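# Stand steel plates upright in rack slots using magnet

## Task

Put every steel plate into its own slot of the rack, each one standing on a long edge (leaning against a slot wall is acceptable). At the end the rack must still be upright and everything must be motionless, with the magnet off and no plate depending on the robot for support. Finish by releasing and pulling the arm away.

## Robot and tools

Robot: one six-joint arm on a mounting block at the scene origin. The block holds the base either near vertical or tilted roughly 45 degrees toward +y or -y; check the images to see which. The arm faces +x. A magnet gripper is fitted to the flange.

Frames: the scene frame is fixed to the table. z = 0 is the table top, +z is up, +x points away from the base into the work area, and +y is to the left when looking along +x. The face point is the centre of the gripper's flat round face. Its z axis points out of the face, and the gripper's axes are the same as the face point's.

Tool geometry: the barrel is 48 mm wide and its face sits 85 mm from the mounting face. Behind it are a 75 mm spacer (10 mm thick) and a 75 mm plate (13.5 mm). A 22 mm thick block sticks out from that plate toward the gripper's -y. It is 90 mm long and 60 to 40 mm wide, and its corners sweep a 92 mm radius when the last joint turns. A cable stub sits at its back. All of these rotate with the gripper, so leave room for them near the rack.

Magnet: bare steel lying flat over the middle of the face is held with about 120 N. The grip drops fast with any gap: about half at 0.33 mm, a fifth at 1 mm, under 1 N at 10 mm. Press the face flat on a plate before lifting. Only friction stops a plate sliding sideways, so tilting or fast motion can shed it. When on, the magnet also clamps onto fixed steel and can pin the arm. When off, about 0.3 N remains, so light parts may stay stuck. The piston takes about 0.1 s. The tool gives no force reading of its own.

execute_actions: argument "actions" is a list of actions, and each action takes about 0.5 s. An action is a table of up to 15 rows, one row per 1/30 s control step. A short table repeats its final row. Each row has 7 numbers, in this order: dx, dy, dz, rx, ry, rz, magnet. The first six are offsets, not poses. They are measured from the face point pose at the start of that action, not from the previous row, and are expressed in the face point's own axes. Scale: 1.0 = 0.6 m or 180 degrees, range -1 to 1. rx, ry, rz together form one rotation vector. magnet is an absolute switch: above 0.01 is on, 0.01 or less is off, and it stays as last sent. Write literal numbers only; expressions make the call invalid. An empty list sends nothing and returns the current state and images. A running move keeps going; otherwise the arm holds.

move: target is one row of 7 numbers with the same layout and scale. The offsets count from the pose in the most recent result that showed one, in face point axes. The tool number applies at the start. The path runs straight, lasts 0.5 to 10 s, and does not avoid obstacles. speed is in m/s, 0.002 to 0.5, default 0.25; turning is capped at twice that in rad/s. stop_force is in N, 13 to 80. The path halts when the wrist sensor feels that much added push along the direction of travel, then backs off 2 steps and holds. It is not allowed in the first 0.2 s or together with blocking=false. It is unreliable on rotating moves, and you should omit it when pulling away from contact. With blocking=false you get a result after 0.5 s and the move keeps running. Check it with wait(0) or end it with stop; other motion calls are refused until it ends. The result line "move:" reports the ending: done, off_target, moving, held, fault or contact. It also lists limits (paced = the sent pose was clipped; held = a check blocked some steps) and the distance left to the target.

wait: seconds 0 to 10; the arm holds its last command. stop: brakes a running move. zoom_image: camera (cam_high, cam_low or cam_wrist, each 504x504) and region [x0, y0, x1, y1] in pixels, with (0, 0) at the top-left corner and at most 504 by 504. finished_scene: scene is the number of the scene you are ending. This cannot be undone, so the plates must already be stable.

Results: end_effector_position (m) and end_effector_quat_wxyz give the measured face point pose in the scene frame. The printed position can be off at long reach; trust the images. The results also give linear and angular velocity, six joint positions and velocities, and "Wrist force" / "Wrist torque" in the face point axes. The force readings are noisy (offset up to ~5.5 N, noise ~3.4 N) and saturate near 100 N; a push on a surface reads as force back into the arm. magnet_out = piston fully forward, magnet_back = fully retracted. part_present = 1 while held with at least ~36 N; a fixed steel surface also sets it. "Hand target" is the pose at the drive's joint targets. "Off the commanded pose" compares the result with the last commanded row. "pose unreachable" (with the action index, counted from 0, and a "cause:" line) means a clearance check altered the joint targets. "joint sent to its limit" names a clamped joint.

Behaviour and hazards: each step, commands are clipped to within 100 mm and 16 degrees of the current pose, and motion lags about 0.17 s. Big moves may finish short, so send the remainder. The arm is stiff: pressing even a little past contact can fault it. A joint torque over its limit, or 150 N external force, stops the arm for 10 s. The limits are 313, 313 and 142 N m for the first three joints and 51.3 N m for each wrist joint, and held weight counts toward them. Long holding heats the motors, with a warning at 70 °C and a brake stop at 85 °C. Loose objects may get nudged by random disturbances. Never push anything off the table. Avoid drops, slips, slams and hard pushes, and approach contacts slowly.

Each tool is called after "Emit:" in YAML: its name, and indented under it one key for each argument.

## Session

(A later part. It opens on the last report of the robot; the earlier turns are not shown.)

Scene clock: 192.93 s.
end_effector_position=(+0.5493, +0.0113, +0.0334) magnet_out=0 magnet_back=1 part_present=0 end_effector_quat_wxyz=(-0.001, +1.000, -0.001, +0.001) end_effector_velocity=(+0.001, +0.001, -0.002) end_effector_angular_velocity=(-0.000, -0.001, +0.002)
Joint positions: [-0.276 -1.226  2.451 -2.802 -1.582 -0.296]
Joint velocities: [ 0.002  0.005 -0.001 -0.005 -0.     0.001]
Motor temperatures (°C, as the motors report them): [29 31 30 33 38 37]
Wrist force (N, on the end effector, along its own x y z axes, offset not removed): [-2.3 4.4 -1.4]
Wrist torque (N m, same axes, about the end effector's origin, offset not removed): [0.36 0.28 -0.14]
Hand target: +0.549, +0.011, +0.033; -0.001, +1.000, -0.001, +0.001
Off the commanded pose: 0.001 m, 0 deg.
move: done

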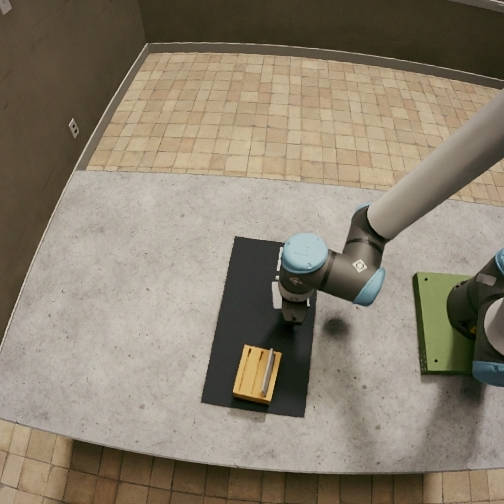

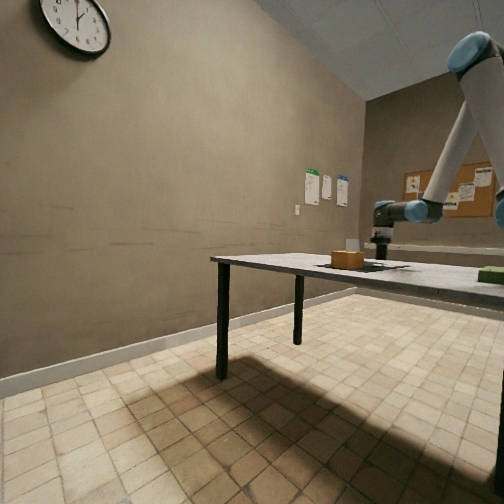

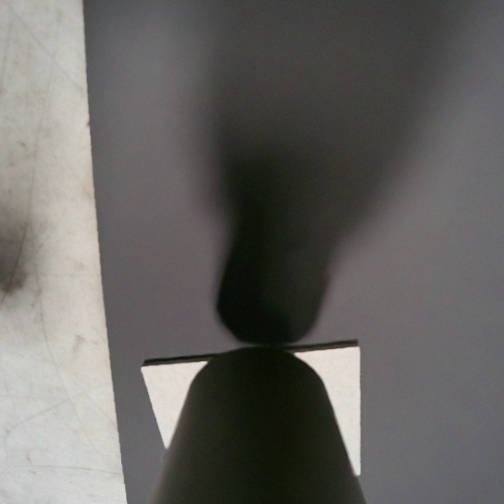

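Tilt ~5°; try yaw.

Emit:
execute_actions:
  actions:
    - [[0,0,0,0,0,0.027,0]]
    - [[0,0,0,0,0,0,0]]

Scene clock: 194.83 s.
end_effector_position=(+0.5493, +0.0113, +0.0334) magnet_out=0 magnet_back=1 part_present=0 end_effector_quat_wxyz=(-0.001, +0.999, -0.042, +0.001) end_effector_velocity=(-0.000, -0.000, -0.000) end_effector_angular_velocity=(+0.002, +0.000, -0.001)
Joint positions: [-0.276 -1.226  2.451 -2.802 -1.581 -0.213]
Joint velocities: [-0.001  0.     0.001  0.     0.002  0.   ]
Motor temperatures (°C, as the motors report them): [29 31 30 33 38 37]
Wrist force (N, on the end effector, along its own x y z axes, offset not removed): [1.7 3.5 1.9]
Wrist torque (N m, same axes, about the end effector's origin, offset not removed): [0.57 -0.29 -0.21]
Hand target: +0.549, +0.011, +0.033; -0.001, +0.999, -0.042, +0.001
Off the commanded pose: 0.000 m, 0 deg.

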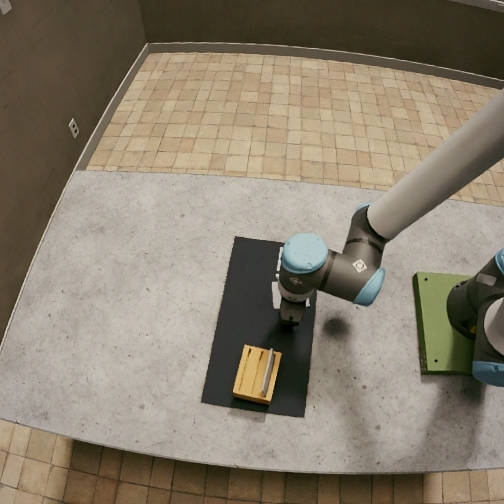

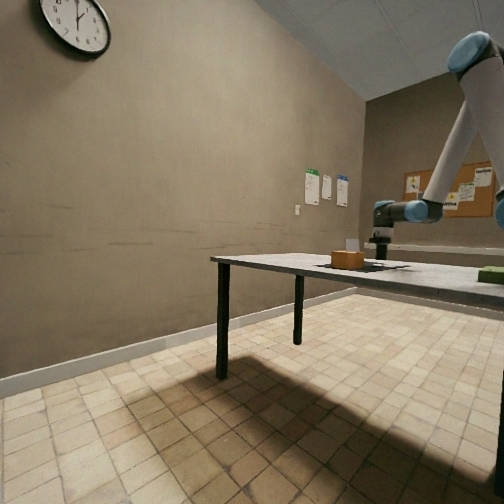

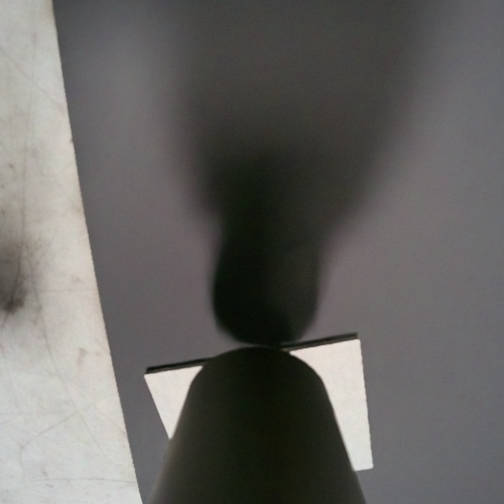

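Worse; reverse to net −0.027.

Emit:
execute_actions:
  actions:
    - [[0,0,0,0,0,-0.054,0]]
    - [[0,0,0,0,0,0,0]]

Scene clock: 196.90 s.
end_effector_position=(+0.5494, +0.0113, +0.0334) magnet_out=0 magnet_back=1 part_present=0 end_effector_quat_wxyz=(-0.001, +0.999, +0.041, +0.001) end_effector_velocity=(-0.000, +0.000, +0.000) end_effector_angular_velocity=(+0.000, -0.000, -0.001)
Joint positions: [-0.275 -1.226  2.451 -2.801 -1.582 -0.379]
Joint velocities: [-0.    -0.     0.    -0.     0.     0.001]
Motor temperatures (°C, as the motors report them): [29 31 30 33 38 37]
Wrist force (N, on the end effector, along its own x y z axes, offset not removed): [2.9 -1.4 -1.6]
Wrist torque (N m, same axes, about the end effector's origin, offset not removed): [-0.07 -0.34 -0.27]
Hand target: +0.549, +0.011, +0.033; -0.001, +0.999, +0.041, +0.001
Off the commanded pose: 0.000 m, 0 deg.

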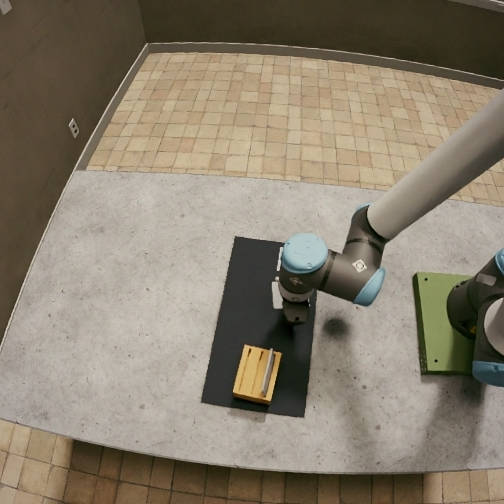

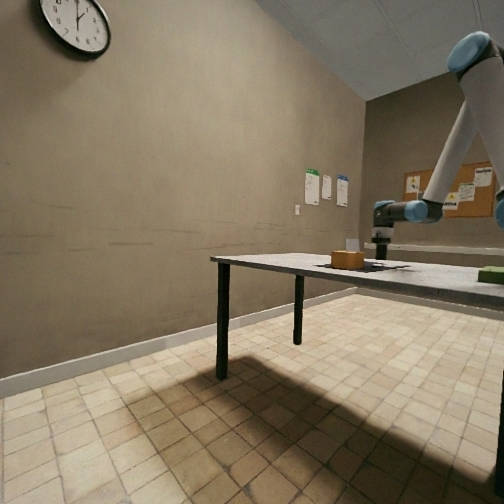

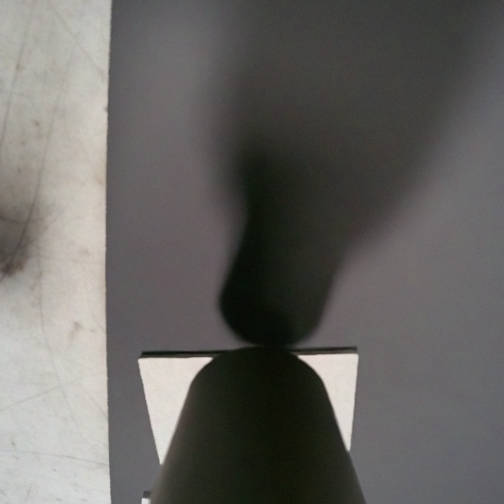

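Emit:
move:
  target: [-0.012,0,0.047,0,0,0,1]
  speed: 0.03

Scene clock: 200.33 s.
end_effector_position=(+0.5423, +0.0108, +0.0054) magnet_out=1 magnet_back=0 part_present=1 end_effector_quat_wxyz=(-0.001, +0.999, +0.041, +0.001) end_effector_velocity=(-0.001, -0.000, -0.002) end_effector_angular_velocity=(-0.001, -0.000, -0.001)
Joint positions: [-0.281 -1.163  2.468 -2.881 -1.582 -0.384]
Joint velocities: [-0.001  0.004  0.001 -0.005 -0.001  0.   ]
Motor temperatures (°C, as the motors report them): [29 31 30 33 38 37]
Wrist force (N, on the end effector, along its own x y z axes, offset not removed): [-6.7 4.4 -2.6]
Wrist torque (N m, same axes, about the end effector's origin, offset not removed): [0.67 0.87 -0.18]
Hand target: +0.542, +0.011, +0.005; -0.001, +0.999, +0.041, +0.001
Off the commanded pose: 0.000 m, 0 deg.
move: done

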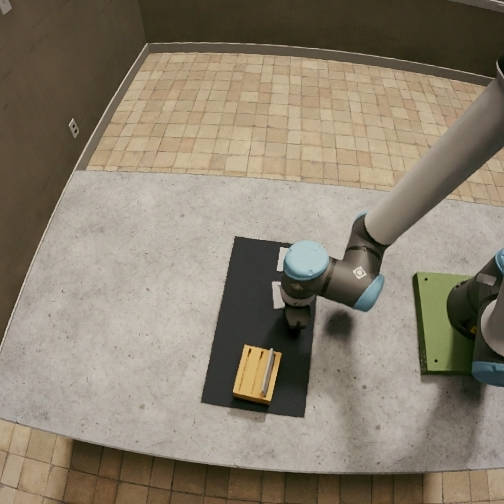

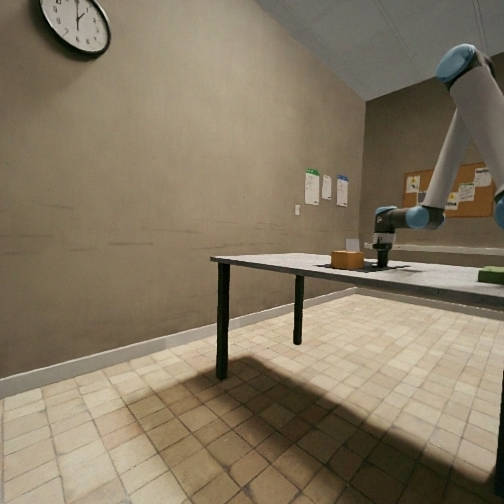

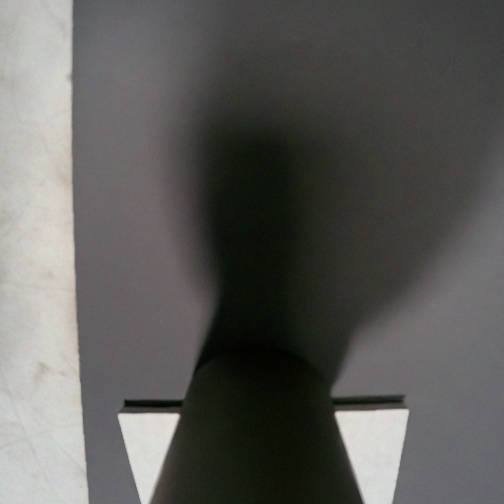

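Centred. Lift, undoing yaw.

Emit:
move:
  target: [0,0,-0.42,0,0,0.027,1]
  speed: 0.2

Scene clock: 203.17 s.
end_effector_position=(+0.5422, +0.0103, +0.2568) magnet_out=1 magnet_back=0 part_present=1 end_effector_quat_wxyz=(-0.001, +1.000, -0.002, +0.001) end_effector_velocity=(-0.000, +0.000, +0.002) end_effector_angular_velocity=(+0.001, +0.001, -0.001)
Joint positions: [-0.276 -1.67   2.324 -2.23  -1.582 -0.294]
Joint velocities: [-0.    -0.003 -0.002  0.006  0.     0.001]
Motor temperatures (°C, as the motors report them): [29 31 30 33 38 37]
Wrist force (N, on the end effector, along its own x y z axes, offset not removed): [5.4 0.2 -0.8]
Wrist torque (N m, same axes, about the end effector's origin, offset not removed): [0.10 -0.39 -0.11]
Hand target: +0.542, +0.010, +0.257; -0.001, +1.000, -0.002, +0.001
Off the commanded pose: 0.001 m, 0 deg.
move: done

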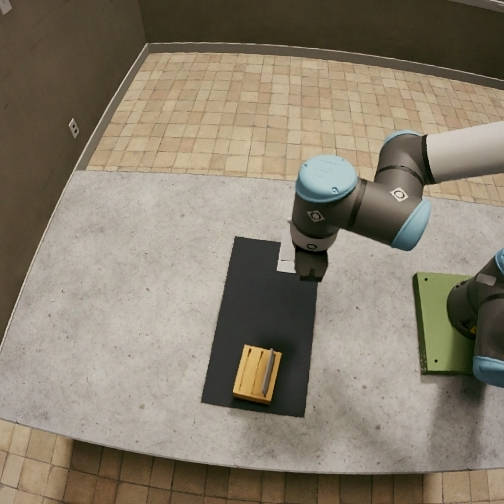

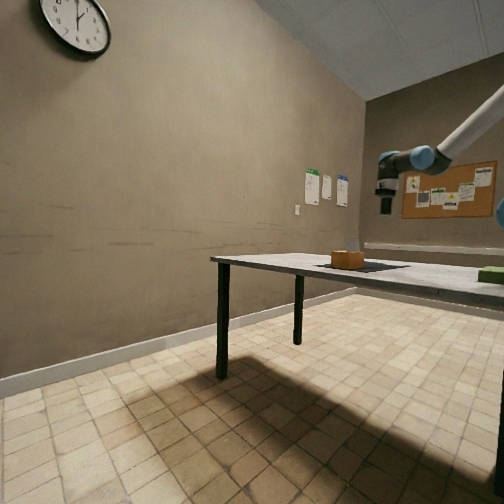

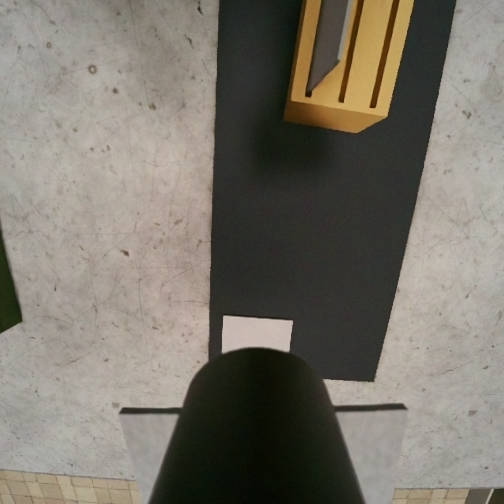

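Go to (0.630, 0.238), then rotate.

Emit:
move:
  target: [0.146,-0.38,0,0,0,0,1]
  speed: 0.25

Emit:
move:
  target: [0,0,0,0.405,-0.352,-0.352,1]
  speed: 0.2

Scene clock: 206.33 s.
end_effector_position=(+0.6302, +0.2377, +0.2572) magnet_out=1 magnet_back=0 part_present=1 end_effector_quat_wxyz=(-0.001, +1.000, -0.002, +0.001) end_effector_velocity=(+0.001, +0.000, -0.000) end_effector_angular_velocity=(-0.002, +0.000, -0.001)
Joint positions: [ 0.13  -1.442  2.096 -2.225 -1.584  0.112]
Joint velocities: [ 0.001  0.003 -0.003  0.001 -0.002  0.002]
Motor temperatures (°C, as the motors report them): [29 31 30 33 38 37]
Wrist force (N, on the end effector, along its own x y z axes, offset not removed): [4.0 0.4 6.9]
Wrist torque (N m, same axes, about the end effector's origin, offset not removed): [0.01 -0.15 -0.08]
Hand target: +0.630, +0.238, +0.257; -0.001, +1.000, -0.002, +0.001
Off the commanded pose: 0.000 m, 0 deg.
move: done

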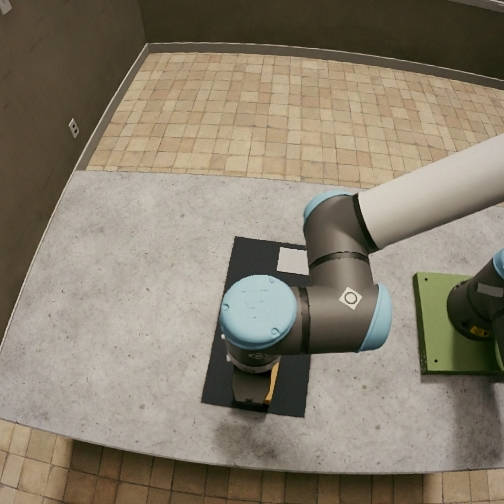

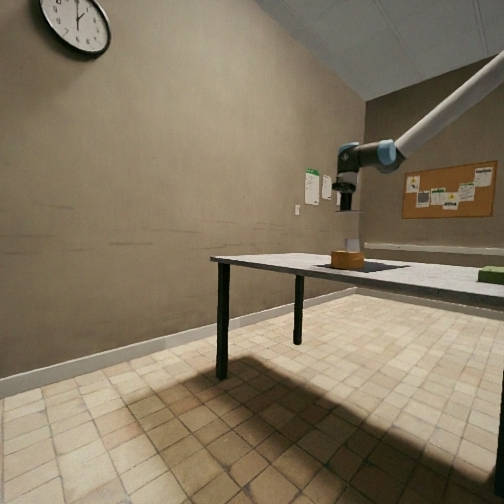

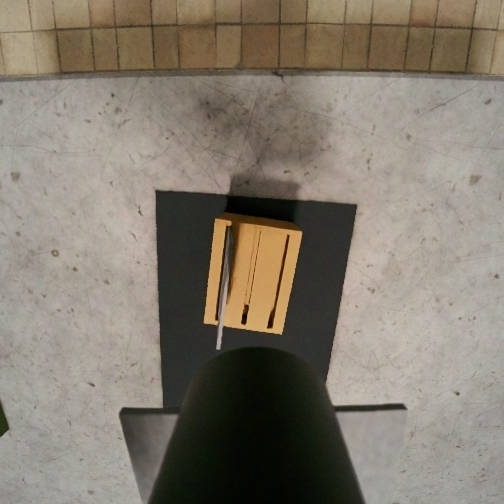

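Scene clock: 211.83 s.
end_effector_position=(+0.6303, +0.2377, +0.2573) magnet_out=1 magnet_back=0 part_present=1 end_effector_quat_wxyz=(+0.534, -0.535, -0.464, +0.463) end_effector_velocity=(-0.000, -0.000, +0.000) end_effector_angular_velocity=(+0.008, +0.008, +0.011)
Joint positions: [ 0.062 -0.889  1.482 -0.598 -1.388 -1.556]
Joint velocities: [ 0.003  0.004 -0.003  0.009 -0.008 -0.009]
Motor temperatures (°C, as the motors report them): [29 31 30 33 38 37]
Wrist force (N, on the end effector, along its own x y z axes, offset not removed): [0.5 2.0 0.6]
Wrist torque (N m, same axes, about the end effector's origin, offset not removed): [-0.14 0.14 -0.15]
Hand target: +0.630, +0.238, +0.257; +0.534, -0.534, -0.464, +0.463
Off the commanded pose: 0.000 m, 0 deg.
move: done

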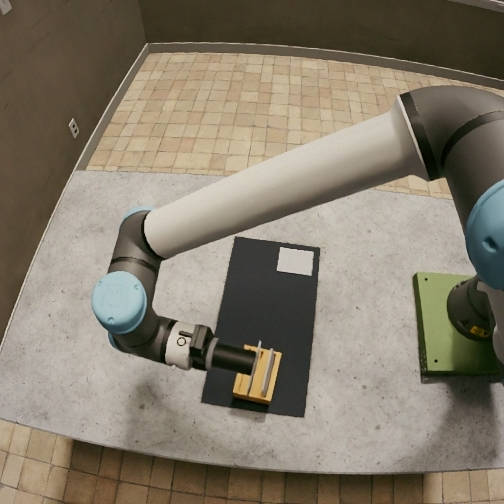

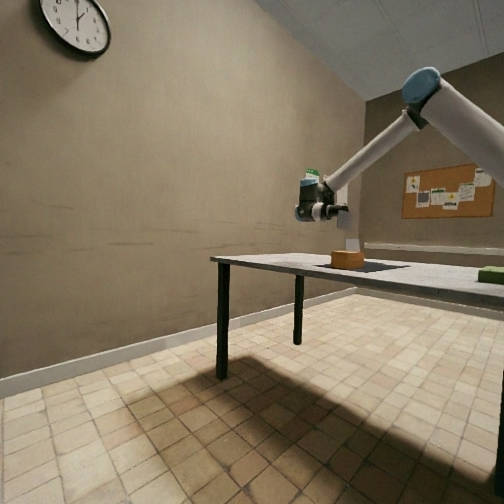

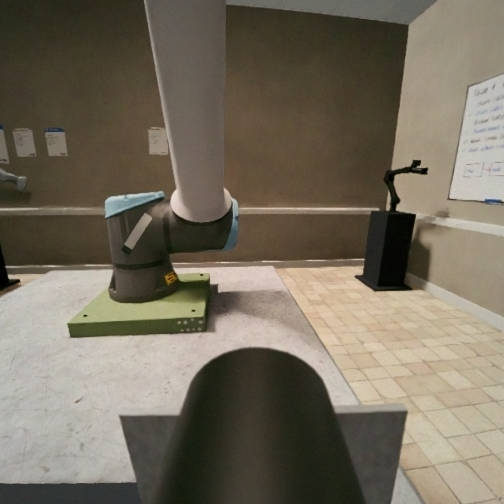

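Level. Descend to z≈0.16.

Emit:
move:
  target: [0,0.16,0,0,0,0,1]
  speed: 0.08

Emit:
zoom_image:
  camera: "cam_high"
  region: [222, 338, 292, 408]

Scene clock: 215.37 s.
end_effector_position=(+0.6304, +0.2378, +0.1616) magnet_out=1 magnet_back=0 part_present=1 end_effector_quat_wxyz=(+0.534, -0.535, -0.464, +0.463) end_effector_velocity=(-0.000, +0.000, -0.003) end_effector_angular_velocity=(-0.000, +0.001, -0.000)
Joint positions: [ 0.061 -0.794  1.512 -0.723 -1.389 -1.557]
Joint velocities: [ 0.     0.003  0.001 -0.003  0.001  0.   ]
Motor temperatures (°C, as the motors report them): [29 31 30 33 38 37]
Wrist force (N, on the end effector, along its own x y z axes, offset not removed): [-4.8 2.6 -2.1]
Wrist torque (N m, same axes, about the end effector's origin, offset not removed): [-0.21 0.72 0.09]
Hand target: +0.630, +0.238, +0.161; +0.534, -0.535, -0.464, +0.463
Off the commanded pose: 0.000 m, 0 deg.
move: done

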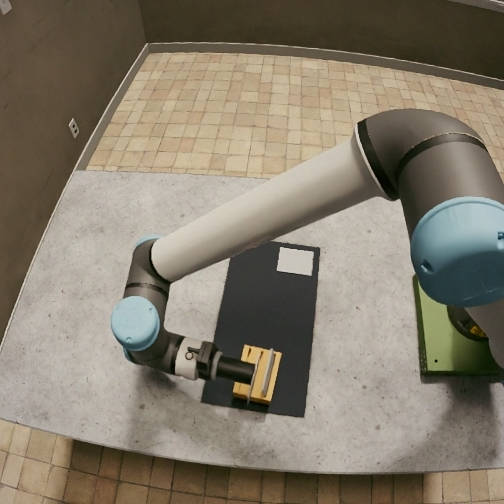

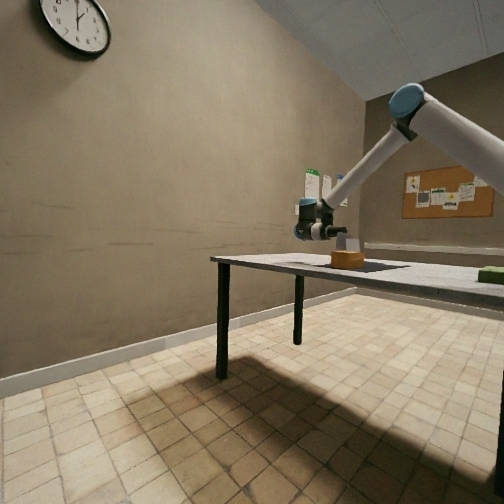

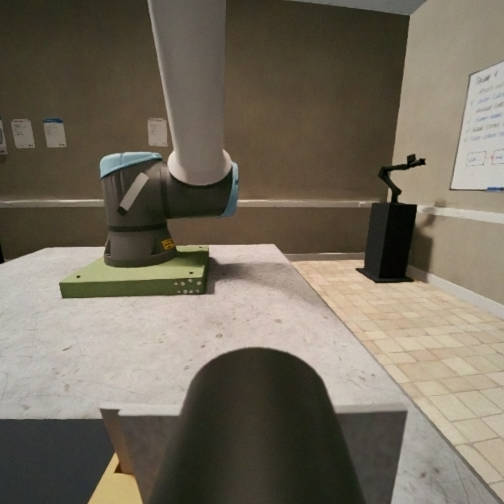

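Region (222, 338, 292, 408) of cam_high's 504x504 image, scaled by 7.200, with more detail than that image has.

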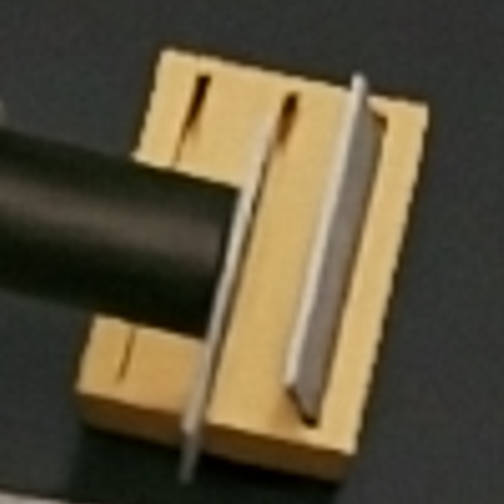

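Emit:
move:
  target: [-0.046,0,0,0,0,0,1]
  speed: 0.04

Emit:
zoom_image:
  camera: "cam_high"
  region: [222, 338, 292, 408]

Scene clock: 218.20 s.
end_effector_position=(+0.6265, +0.2107, +0.1616) magnet_out=1 magnet_back=0 part_present=1 end_effector_quat_wxyz=(+0.534, -0.535, -0.464, +0.463) end_effector_velocity=(-0.000, -0.002, +0.000) end_effector_angular_velocity=(-0.001, -0.000, +0.001)
Joint positions: [ 0.029 -0.806  1.537 -0.735 -1.421 -1.557]
Joint velocities: [-0.003 -0.001  0.002 -0.001 -0.004  0.001]
Motor temperatures (°C, as the motors report them): [29 31 30 33 38 37]
Wrist force (N, on the end effector, along its own x y z axes, offset not removed): [-7.3 0.5 -0.7]
Wrist torque (N m, same axes, about the end effector's origin, offset not removed): [-0.15 0.80 -0.08]
Hand target: +0.626, +0.210, +0.162; +0.534, -0.535, -0.464, +0.463
Off the commanded pose: 0.000 m, 0 deg.
move: done

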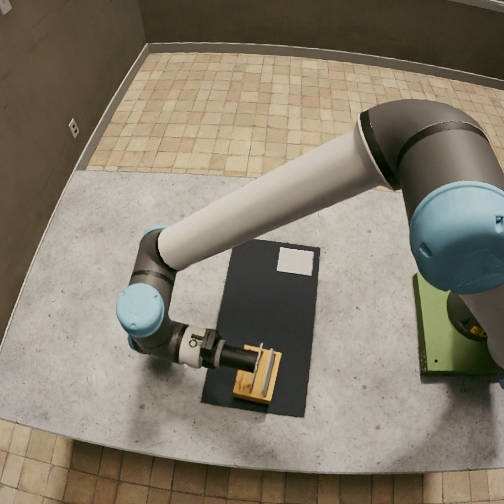

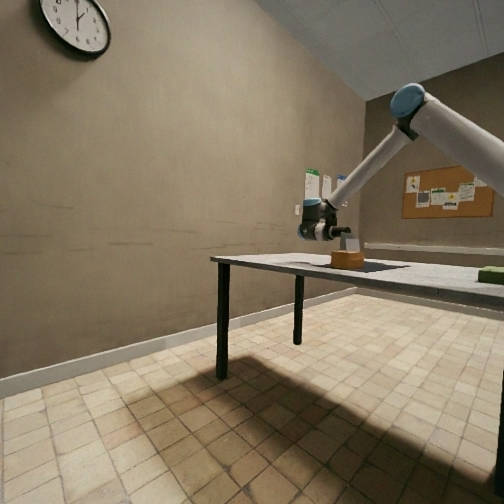

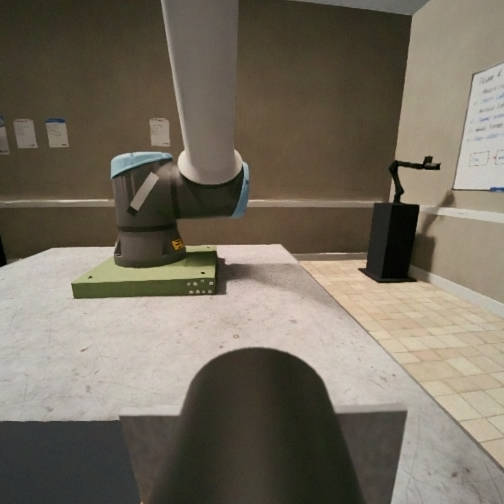

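Region (222, 338, 292, 408) of cam_high's 504x504 image, scaled by 7.200, with more detail than that image has.

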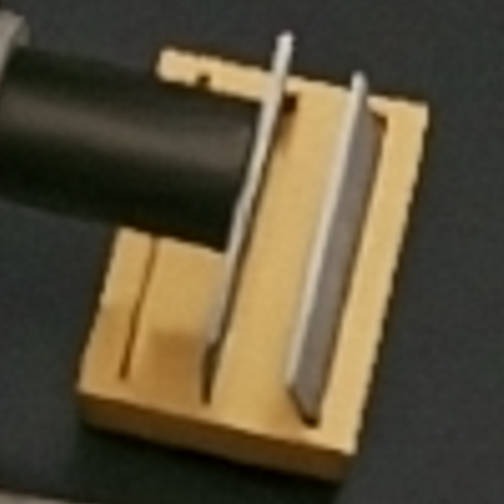

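Slit slightly to −x; nudge +dz 2 mm while descending.

Emit:
move:
  target: [0,0.045,0.004,0,0,0,1]
  speed: 0.008
  stop_force: 14

Scene clock: 222.30 s.
end_effector_position=(+0.6258, +0.2106, +0.1532) magnet_out=1 magnet_back=0 part_present=1 end_effector_quat_wxyz=(+0.534, -0.535, -0.463, +0.463) end_effector_velocity=(-0.000, -0.000, +0.003) end_effector_angular_velocity=(-0.000, +0.004, +0.001)
Joint positions: [ 0.029 -0.798  1.54  -0.746 -1.421 -1.557]
Joint velocities: [-0.    -0.003 -0.001  0.007 -0.001  0.   ]
Motor temperatures (°C, as the motors report them): [29 31 30 33 38 37]
Wrist force (N, on the end effector, along its own x y z axes, offset not removed): [-2.4 5.4 -0.5]
Wrist torque (N m, same axes, about the end effector's origin, offset not removed): [0.58 0.28 0.22]
Hand target: +0.626, +0.211, +0.154; +0.534, -0.535, -0.464, +0.463
Off the commanded pose: 0.019 m, 0 deg.
move: contact

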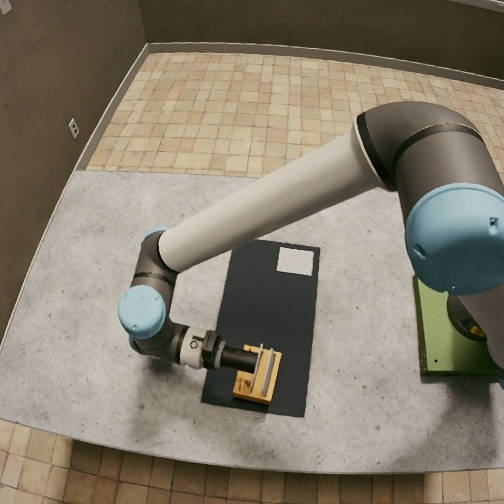

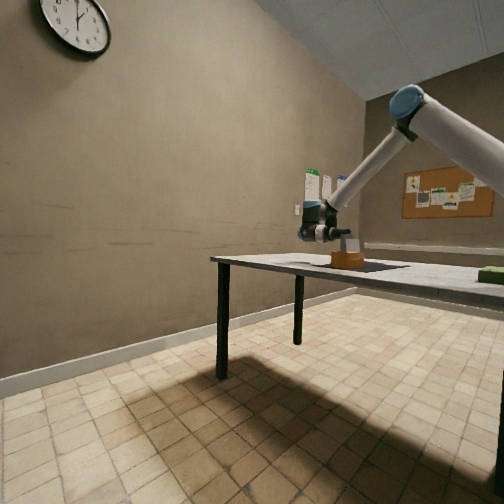

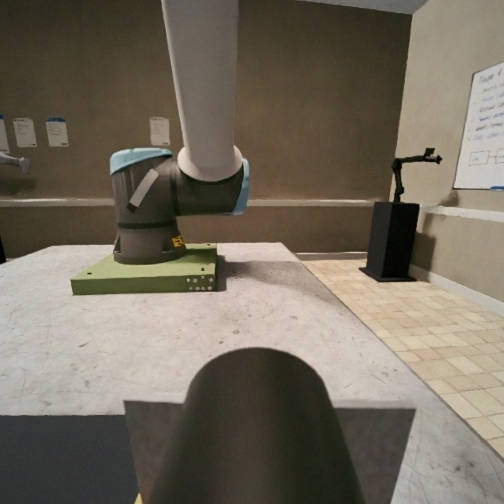

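Emit:
zoom_image:
  camera: "cam_high"
  region: [222, 338, 292, 408]

Region (222, 338, 292, 408) of cam_high's 504x504 image, scaled by 7.200, with more detail than that image has.

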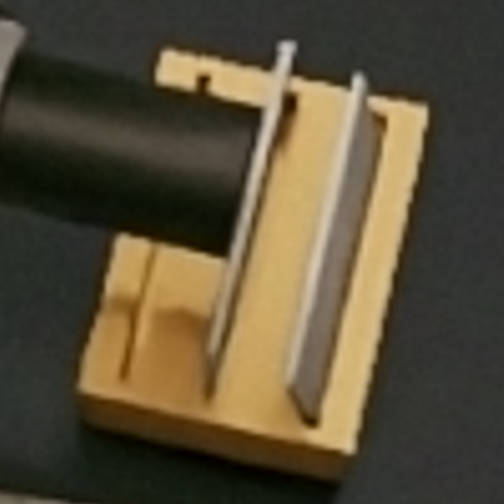

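Emit:
move:
  target: [0.008,-0.006,0.002,0,0,0,1]
  speed: 0.01

Emit:
move:
  target: [0,0.045,0,0,0,0,1]
  speed: 0.006
  stop_force: 14

Scene clock: 226.30 s.
end_effector_position=(+0.6253, +0.2153, +0.1567) magnet_out=1 magnet_back=0 part_present=1 end_effector_quat_wxyz=(+0.534, -0.535, -0.464, +0.463) end_effector_velocity=(+0.000, +0.002, +0.001) end_effector_angular_velocity=(-0.000, -0.001, +0.000)
Joint positions: [ 0.035 -0.801  1.538 -0.741 -1.415 -1.557]
Joint velocities: [ 0.002 -0.001 -0.002  0.002  0.002  0.   ]
Motor temperatures (°C, as the motors report them): [29 31 30 33 38 37]
Wrist force (N, on the end effector, along its own x y z axes, offset not removed): [-1.4 3.2 -3.9]
Wrist torque (N m, same axes, about the end effector's origin, offset not removed): [0.11 0.35 -0.22]
Hand target: +0.625, +0.216, +0.157; +0.534, -0.535, -0.463, +0.463
Off the commanded pose: 0.000 m, 0 deg.
move: done

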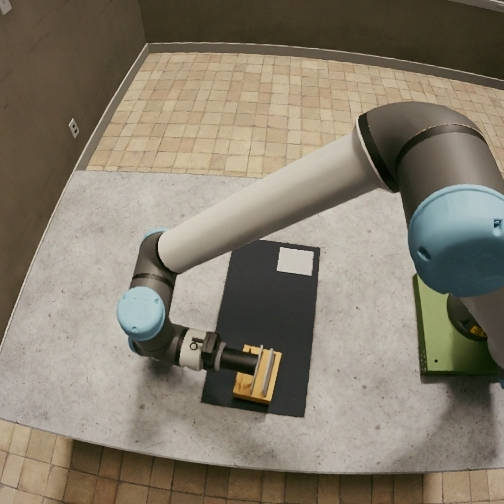

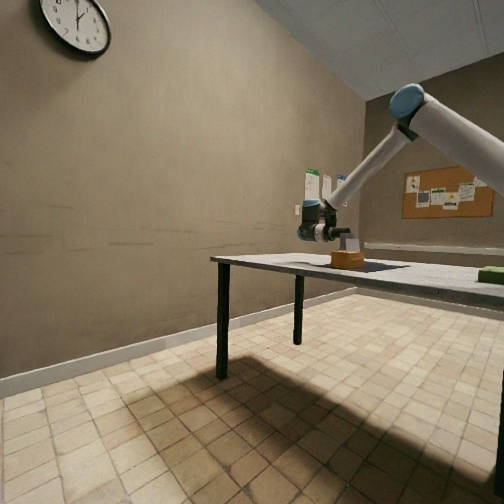

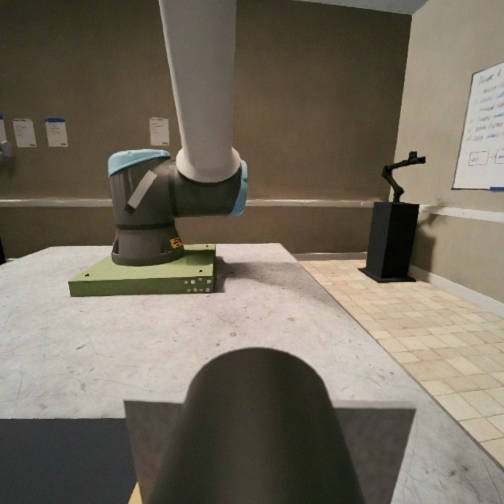

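Scene clock: 227.47 s.
end_effector_position=(+0.6253, +0.2153, +0.1518) magnet_out=1 magnet_back=0 part_present=1 end_effector_quat_wxyz=(+0.534, -0.535, -0.464, +0.463) end_effector_velocity=(-0.000, +0.001, +0.002) end_effector_angular_velocity=(-0.001, +0.002, -0.001)
Joint positions: [ 0.035 -0.796  1.539 -0.748 -1.416 -1.557]
Joint velocities: [ 0.001 -0.002 -0.     0.003  0.002  0.001]
Motor temperatures (°C, as the motors report them): [29 31 30 33 38 37]
Wrist force (N, on the end effector, along its own x y z axes, offset not removed): [-2.3 -2.4 -3.3]
Wrist torque (N m, same axes, about the end effector's origin, offset not removed): [-0.19 0.21 -0.02]
Hand target: +0.625, +0.215, +0.152; +0.534, -0.535, -0.464, +0.463
Off the commanded pose: 0.022 m, 0 deg.
move: contact

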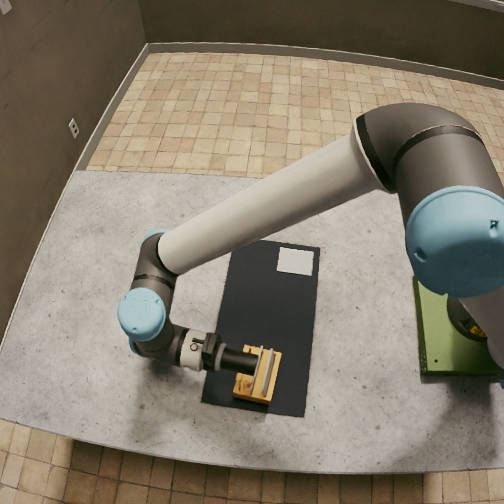

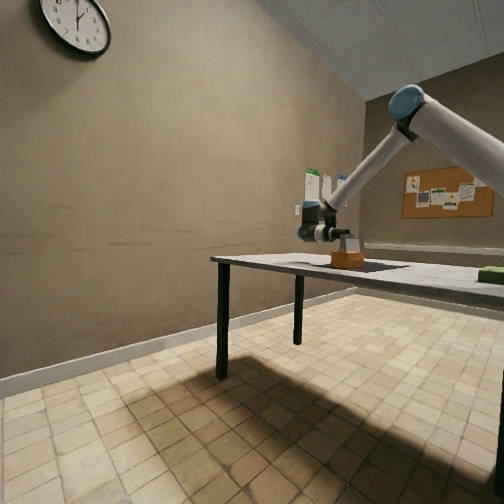

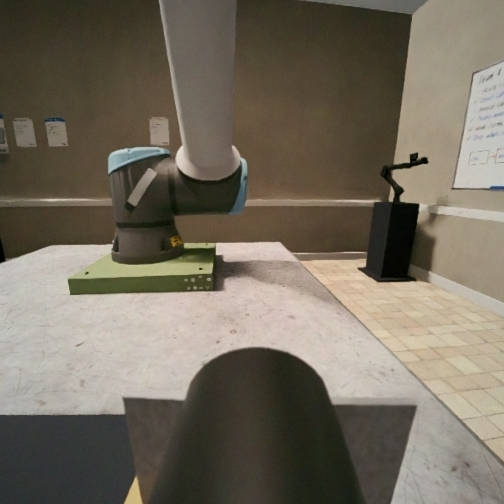

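Emit:
zoom_image:
  camera: "cam_high"
  region: [242, 338, 292, 388]

Region (242, 338, 292, 388) of cam_high's 504x504 image, scaled by 10.080, with more detail than that image has.

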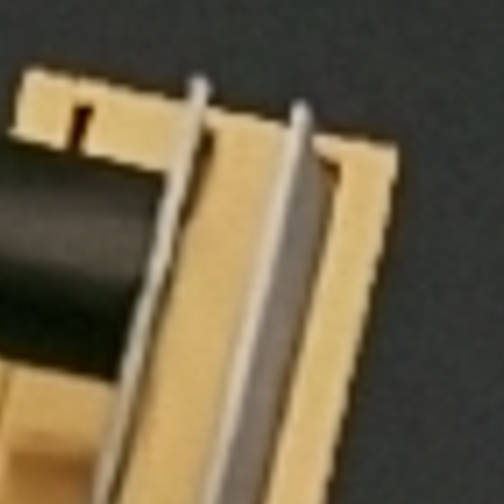

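Slit still on −x side at this end; slow sweep.

Emit:
move:
  target: [0,0.006,0.006,0,0,0,1]
  speed: 0.004

Scene clock: 230.87 s.
end_effector_position=(+0.6218, +0.2159, +0.1483) magnet_out=1 magnet_back=0 part_present=1 end_effector_quat_wxyz=(+0.534, -0.535, -0.464, +0.463) end_effector_velocity=(-0.001, +0.000, -0.001) end_effector_angular_velocity=(+0.000, +0.000, -0.001)
Joint positions: [ 0.035 -0.796  1.547 -0.756 -1.415 -1.557]
Joint velocities: [ 0.     0.     0.001 -0.002  0.001 -0.   ]
Motor temperatures (°C, as the motors report them): [29 31 30 33 38 37]
Wrist force (N, on the end effector, along its own x y z axes, offset not removed): [2.7 -2.8 -4.4]
Wrist torque (N m, same axes, about the end effector's origin, offset not removed): [0.05 -0.27 -0.39]
Hand target: +0.622, +0.216, +0.148; +0.534, -0.535, -0.464, +0.463
Off the commanded pose: 0.000 m, 0 deg.
move: done

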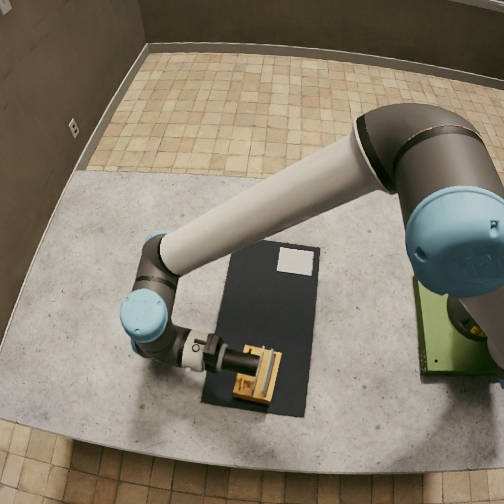

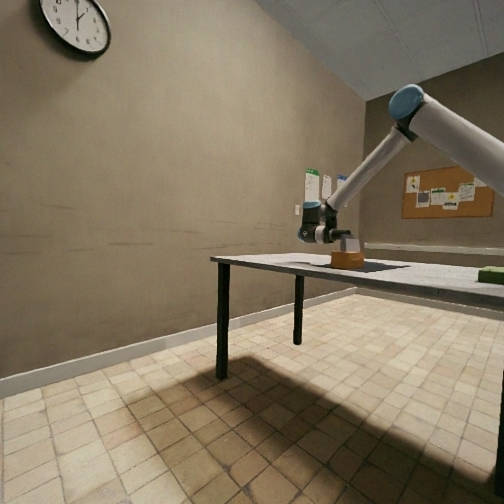

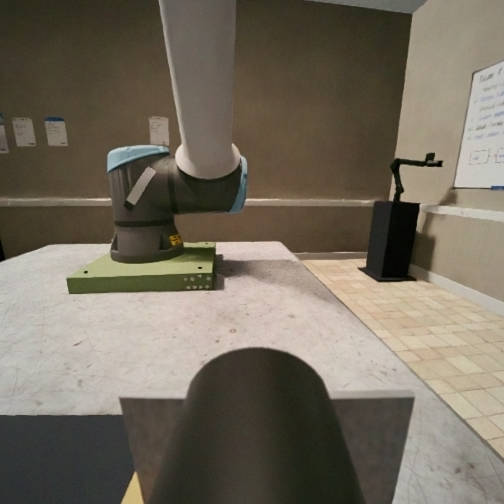

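Emit:
zoom_image:
  camera: "cam_high"
  region: [222, 338, 292, 408]

Region (222, 338, 292, 408) of cam_high's 504x504 image, scaled by 7.200, with more detail than that image has.

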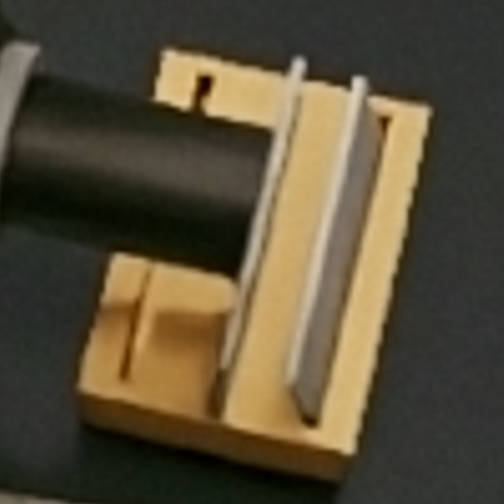

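Covered. Try descending.

Emit:
move:
  target: [0,0.05,0,0,0,0,1]
  speed: 0.005
  stop_force: 16

Scene clock: 236.87 s.
end_effector_position=(+0.6218, +0.2158, +0.1303) magnet_out=1 magnet_back=0 part_present=1 end_effector_quat_wxyz=(+0.534, -0.535, -0.464, +0.463) end_effector_velocity=(-0.000, -0.000, +0.002) end_effector_angular_velocity=(-0.000, +0.001, +0.002)
Joint positions: [ 0.035 -0.776  1.55  -0.779 -1.415 -1.557]
Joint velocities: [ 0.    -0.001 -0.     0.003 -0.001  0.   ]
Motor temperatures (°C, as the motors report them): [29 31 30 33 38 37]
Wrist force (N, on the end effector, along its own x y z axes, offset not removed): [-3.0 -17.2 1.4]
Wrist torque (N m, same axes, about the end effector's origin, offset not removed): [0.05 -0.81 -0.11]
Hand target: +0.622, +0.216, +0.131; +0.534, -0.535, -0.464, +0.463
Off the commanded pose: 0.012 m, 0 deg.
move: contact

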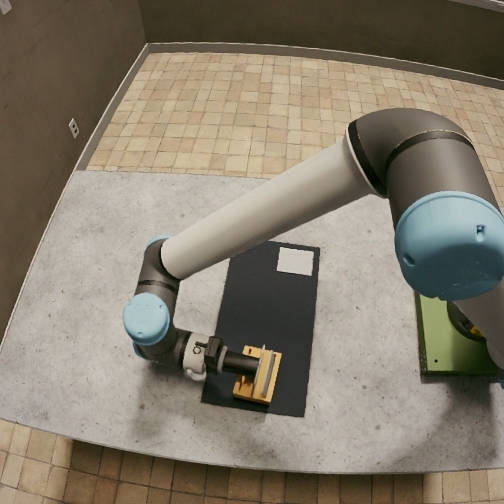

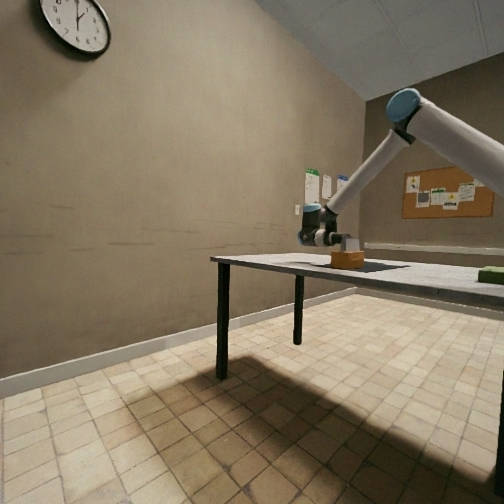

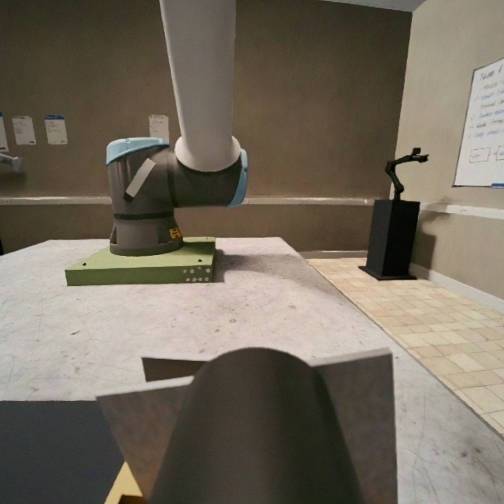

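+y end caught; drag −dx as before.

Emit:
move:
  target: [-0.012,0,0,0,0,0,1]
  speed: 0.005

Scene clock: 239.87 s.
end_effector_position=(+0.6208, +0.2088, +0.1303) magnet_out=1 magnet_back=0 part_present=1 end_effector_quat_wxyz=(+0.534, -0.535, -0.464, +0.463) end_effector_velocity=(-0.000, -0.001, -0.000) end_effector_angular_velocity=(+0.000, +0.001, -0.001)
Joint positions: [ 0.027 -0.779  1.556 -0.782 -1.424 -1.557]
Joint velocities: [-0.001 -0.     0.001 -0.     0.    -0.   ]
Motor temperatures (°C, as the motors report them): [29 31 30 33 38 37]
Wrist force (N, on the end effector, along its own x y z axes, offset not removed): [1.8 4.5 -0.5]
Wrist torque (N m, same axes, about the end effector's origin, offset not removed): [0.46 -0.18 0.12]
Hand target: +0.621, +0.209, +0.130; +0.534, -0.535, -0.464, +0.463
Off the commanded pose: 0.000 m, 0 deg.
move: done

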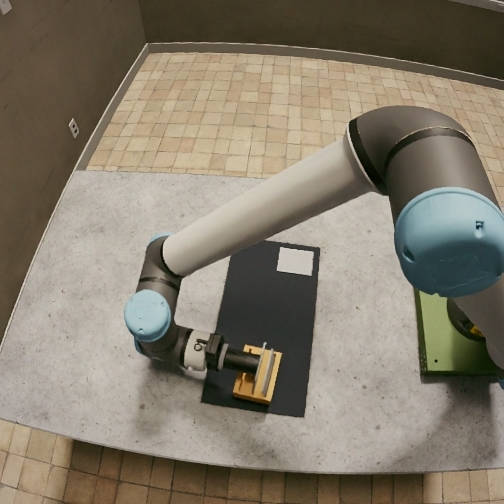

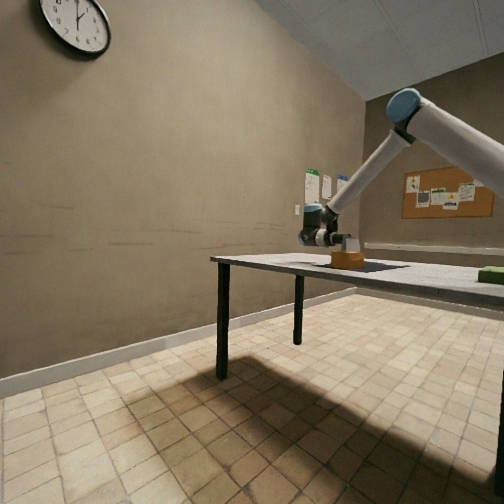

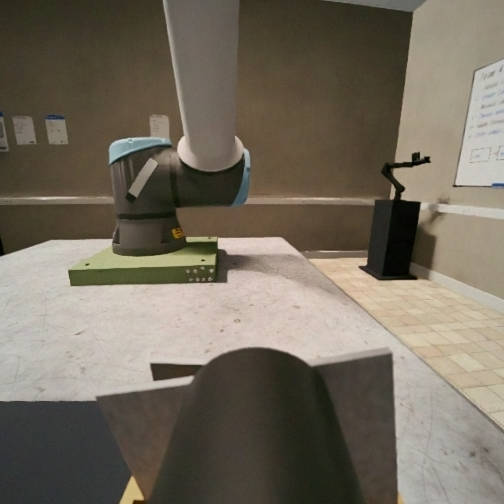

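Force relieved. Release.

Emit:
execute_actions:
  actions:
    - [[0,0,0,0,0,0,0]]
    - [[0,0,0,0,0,0,0]]
    - [[0,0,0,0,0,0,0]]

Scene clock: 248.33 s.
end_effector_position=(+0.6208, +0.2087, +0.1303) magnet_out=0 magnet_back=1 part_present=0 end_effector_quat_wxyz=(+0.534, -0.535, -0.464, +0.463) end_effector_velocity=(+0.000, -0.001, +0.000) end_effector_angular_velocity=(-0.001, -0.000, +0.001)
Joint positions: [ 0.026 -0.779  1.556 -0.782 -1.424 -1.557]
Joint velocities: [-0.001 -0.    -0.001  0.    -0.001  0.001]
Motor temperatures (°C, as the motors report them): [29 31 30 33 38 37]
Wrist force (N, on the end effector, along its own x y z axes, offset not removed): [6.9 0.6 -4.3]
Wrist torque (N m, same axes, about the end effector's origin, offset not removed): [-0.13 -0.83 -0.13]
Hand target: +0.621, +0.209, +0.130; +0.534, -0.535, -0.464, +0.463
Off the commanded pose: 0.000 m, 0 deg.

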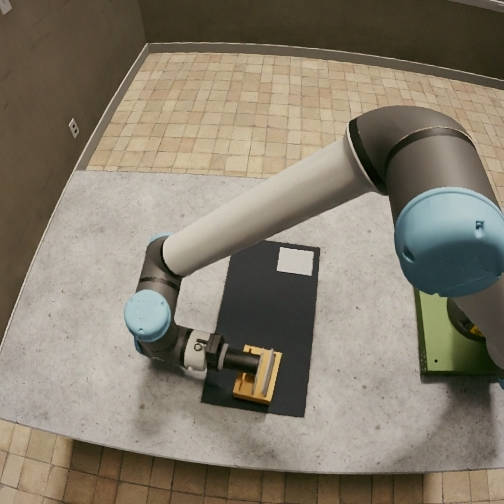

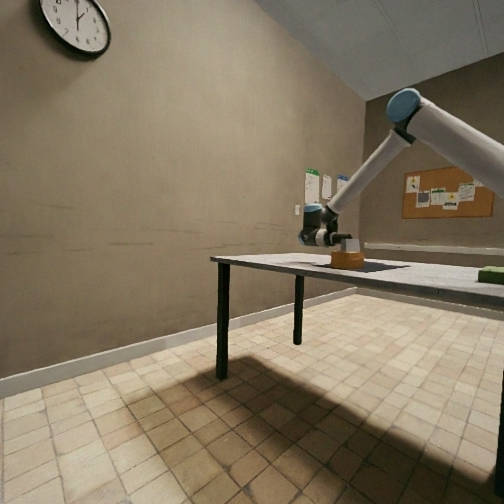

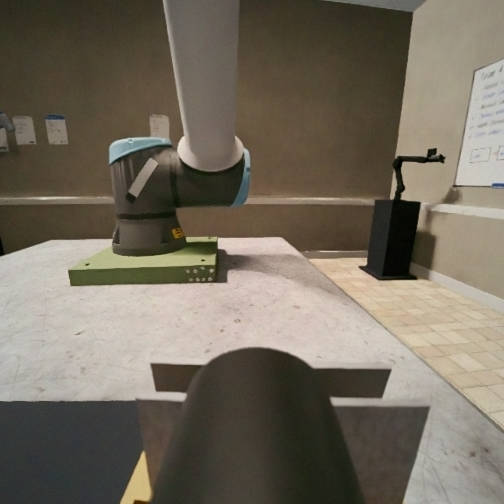

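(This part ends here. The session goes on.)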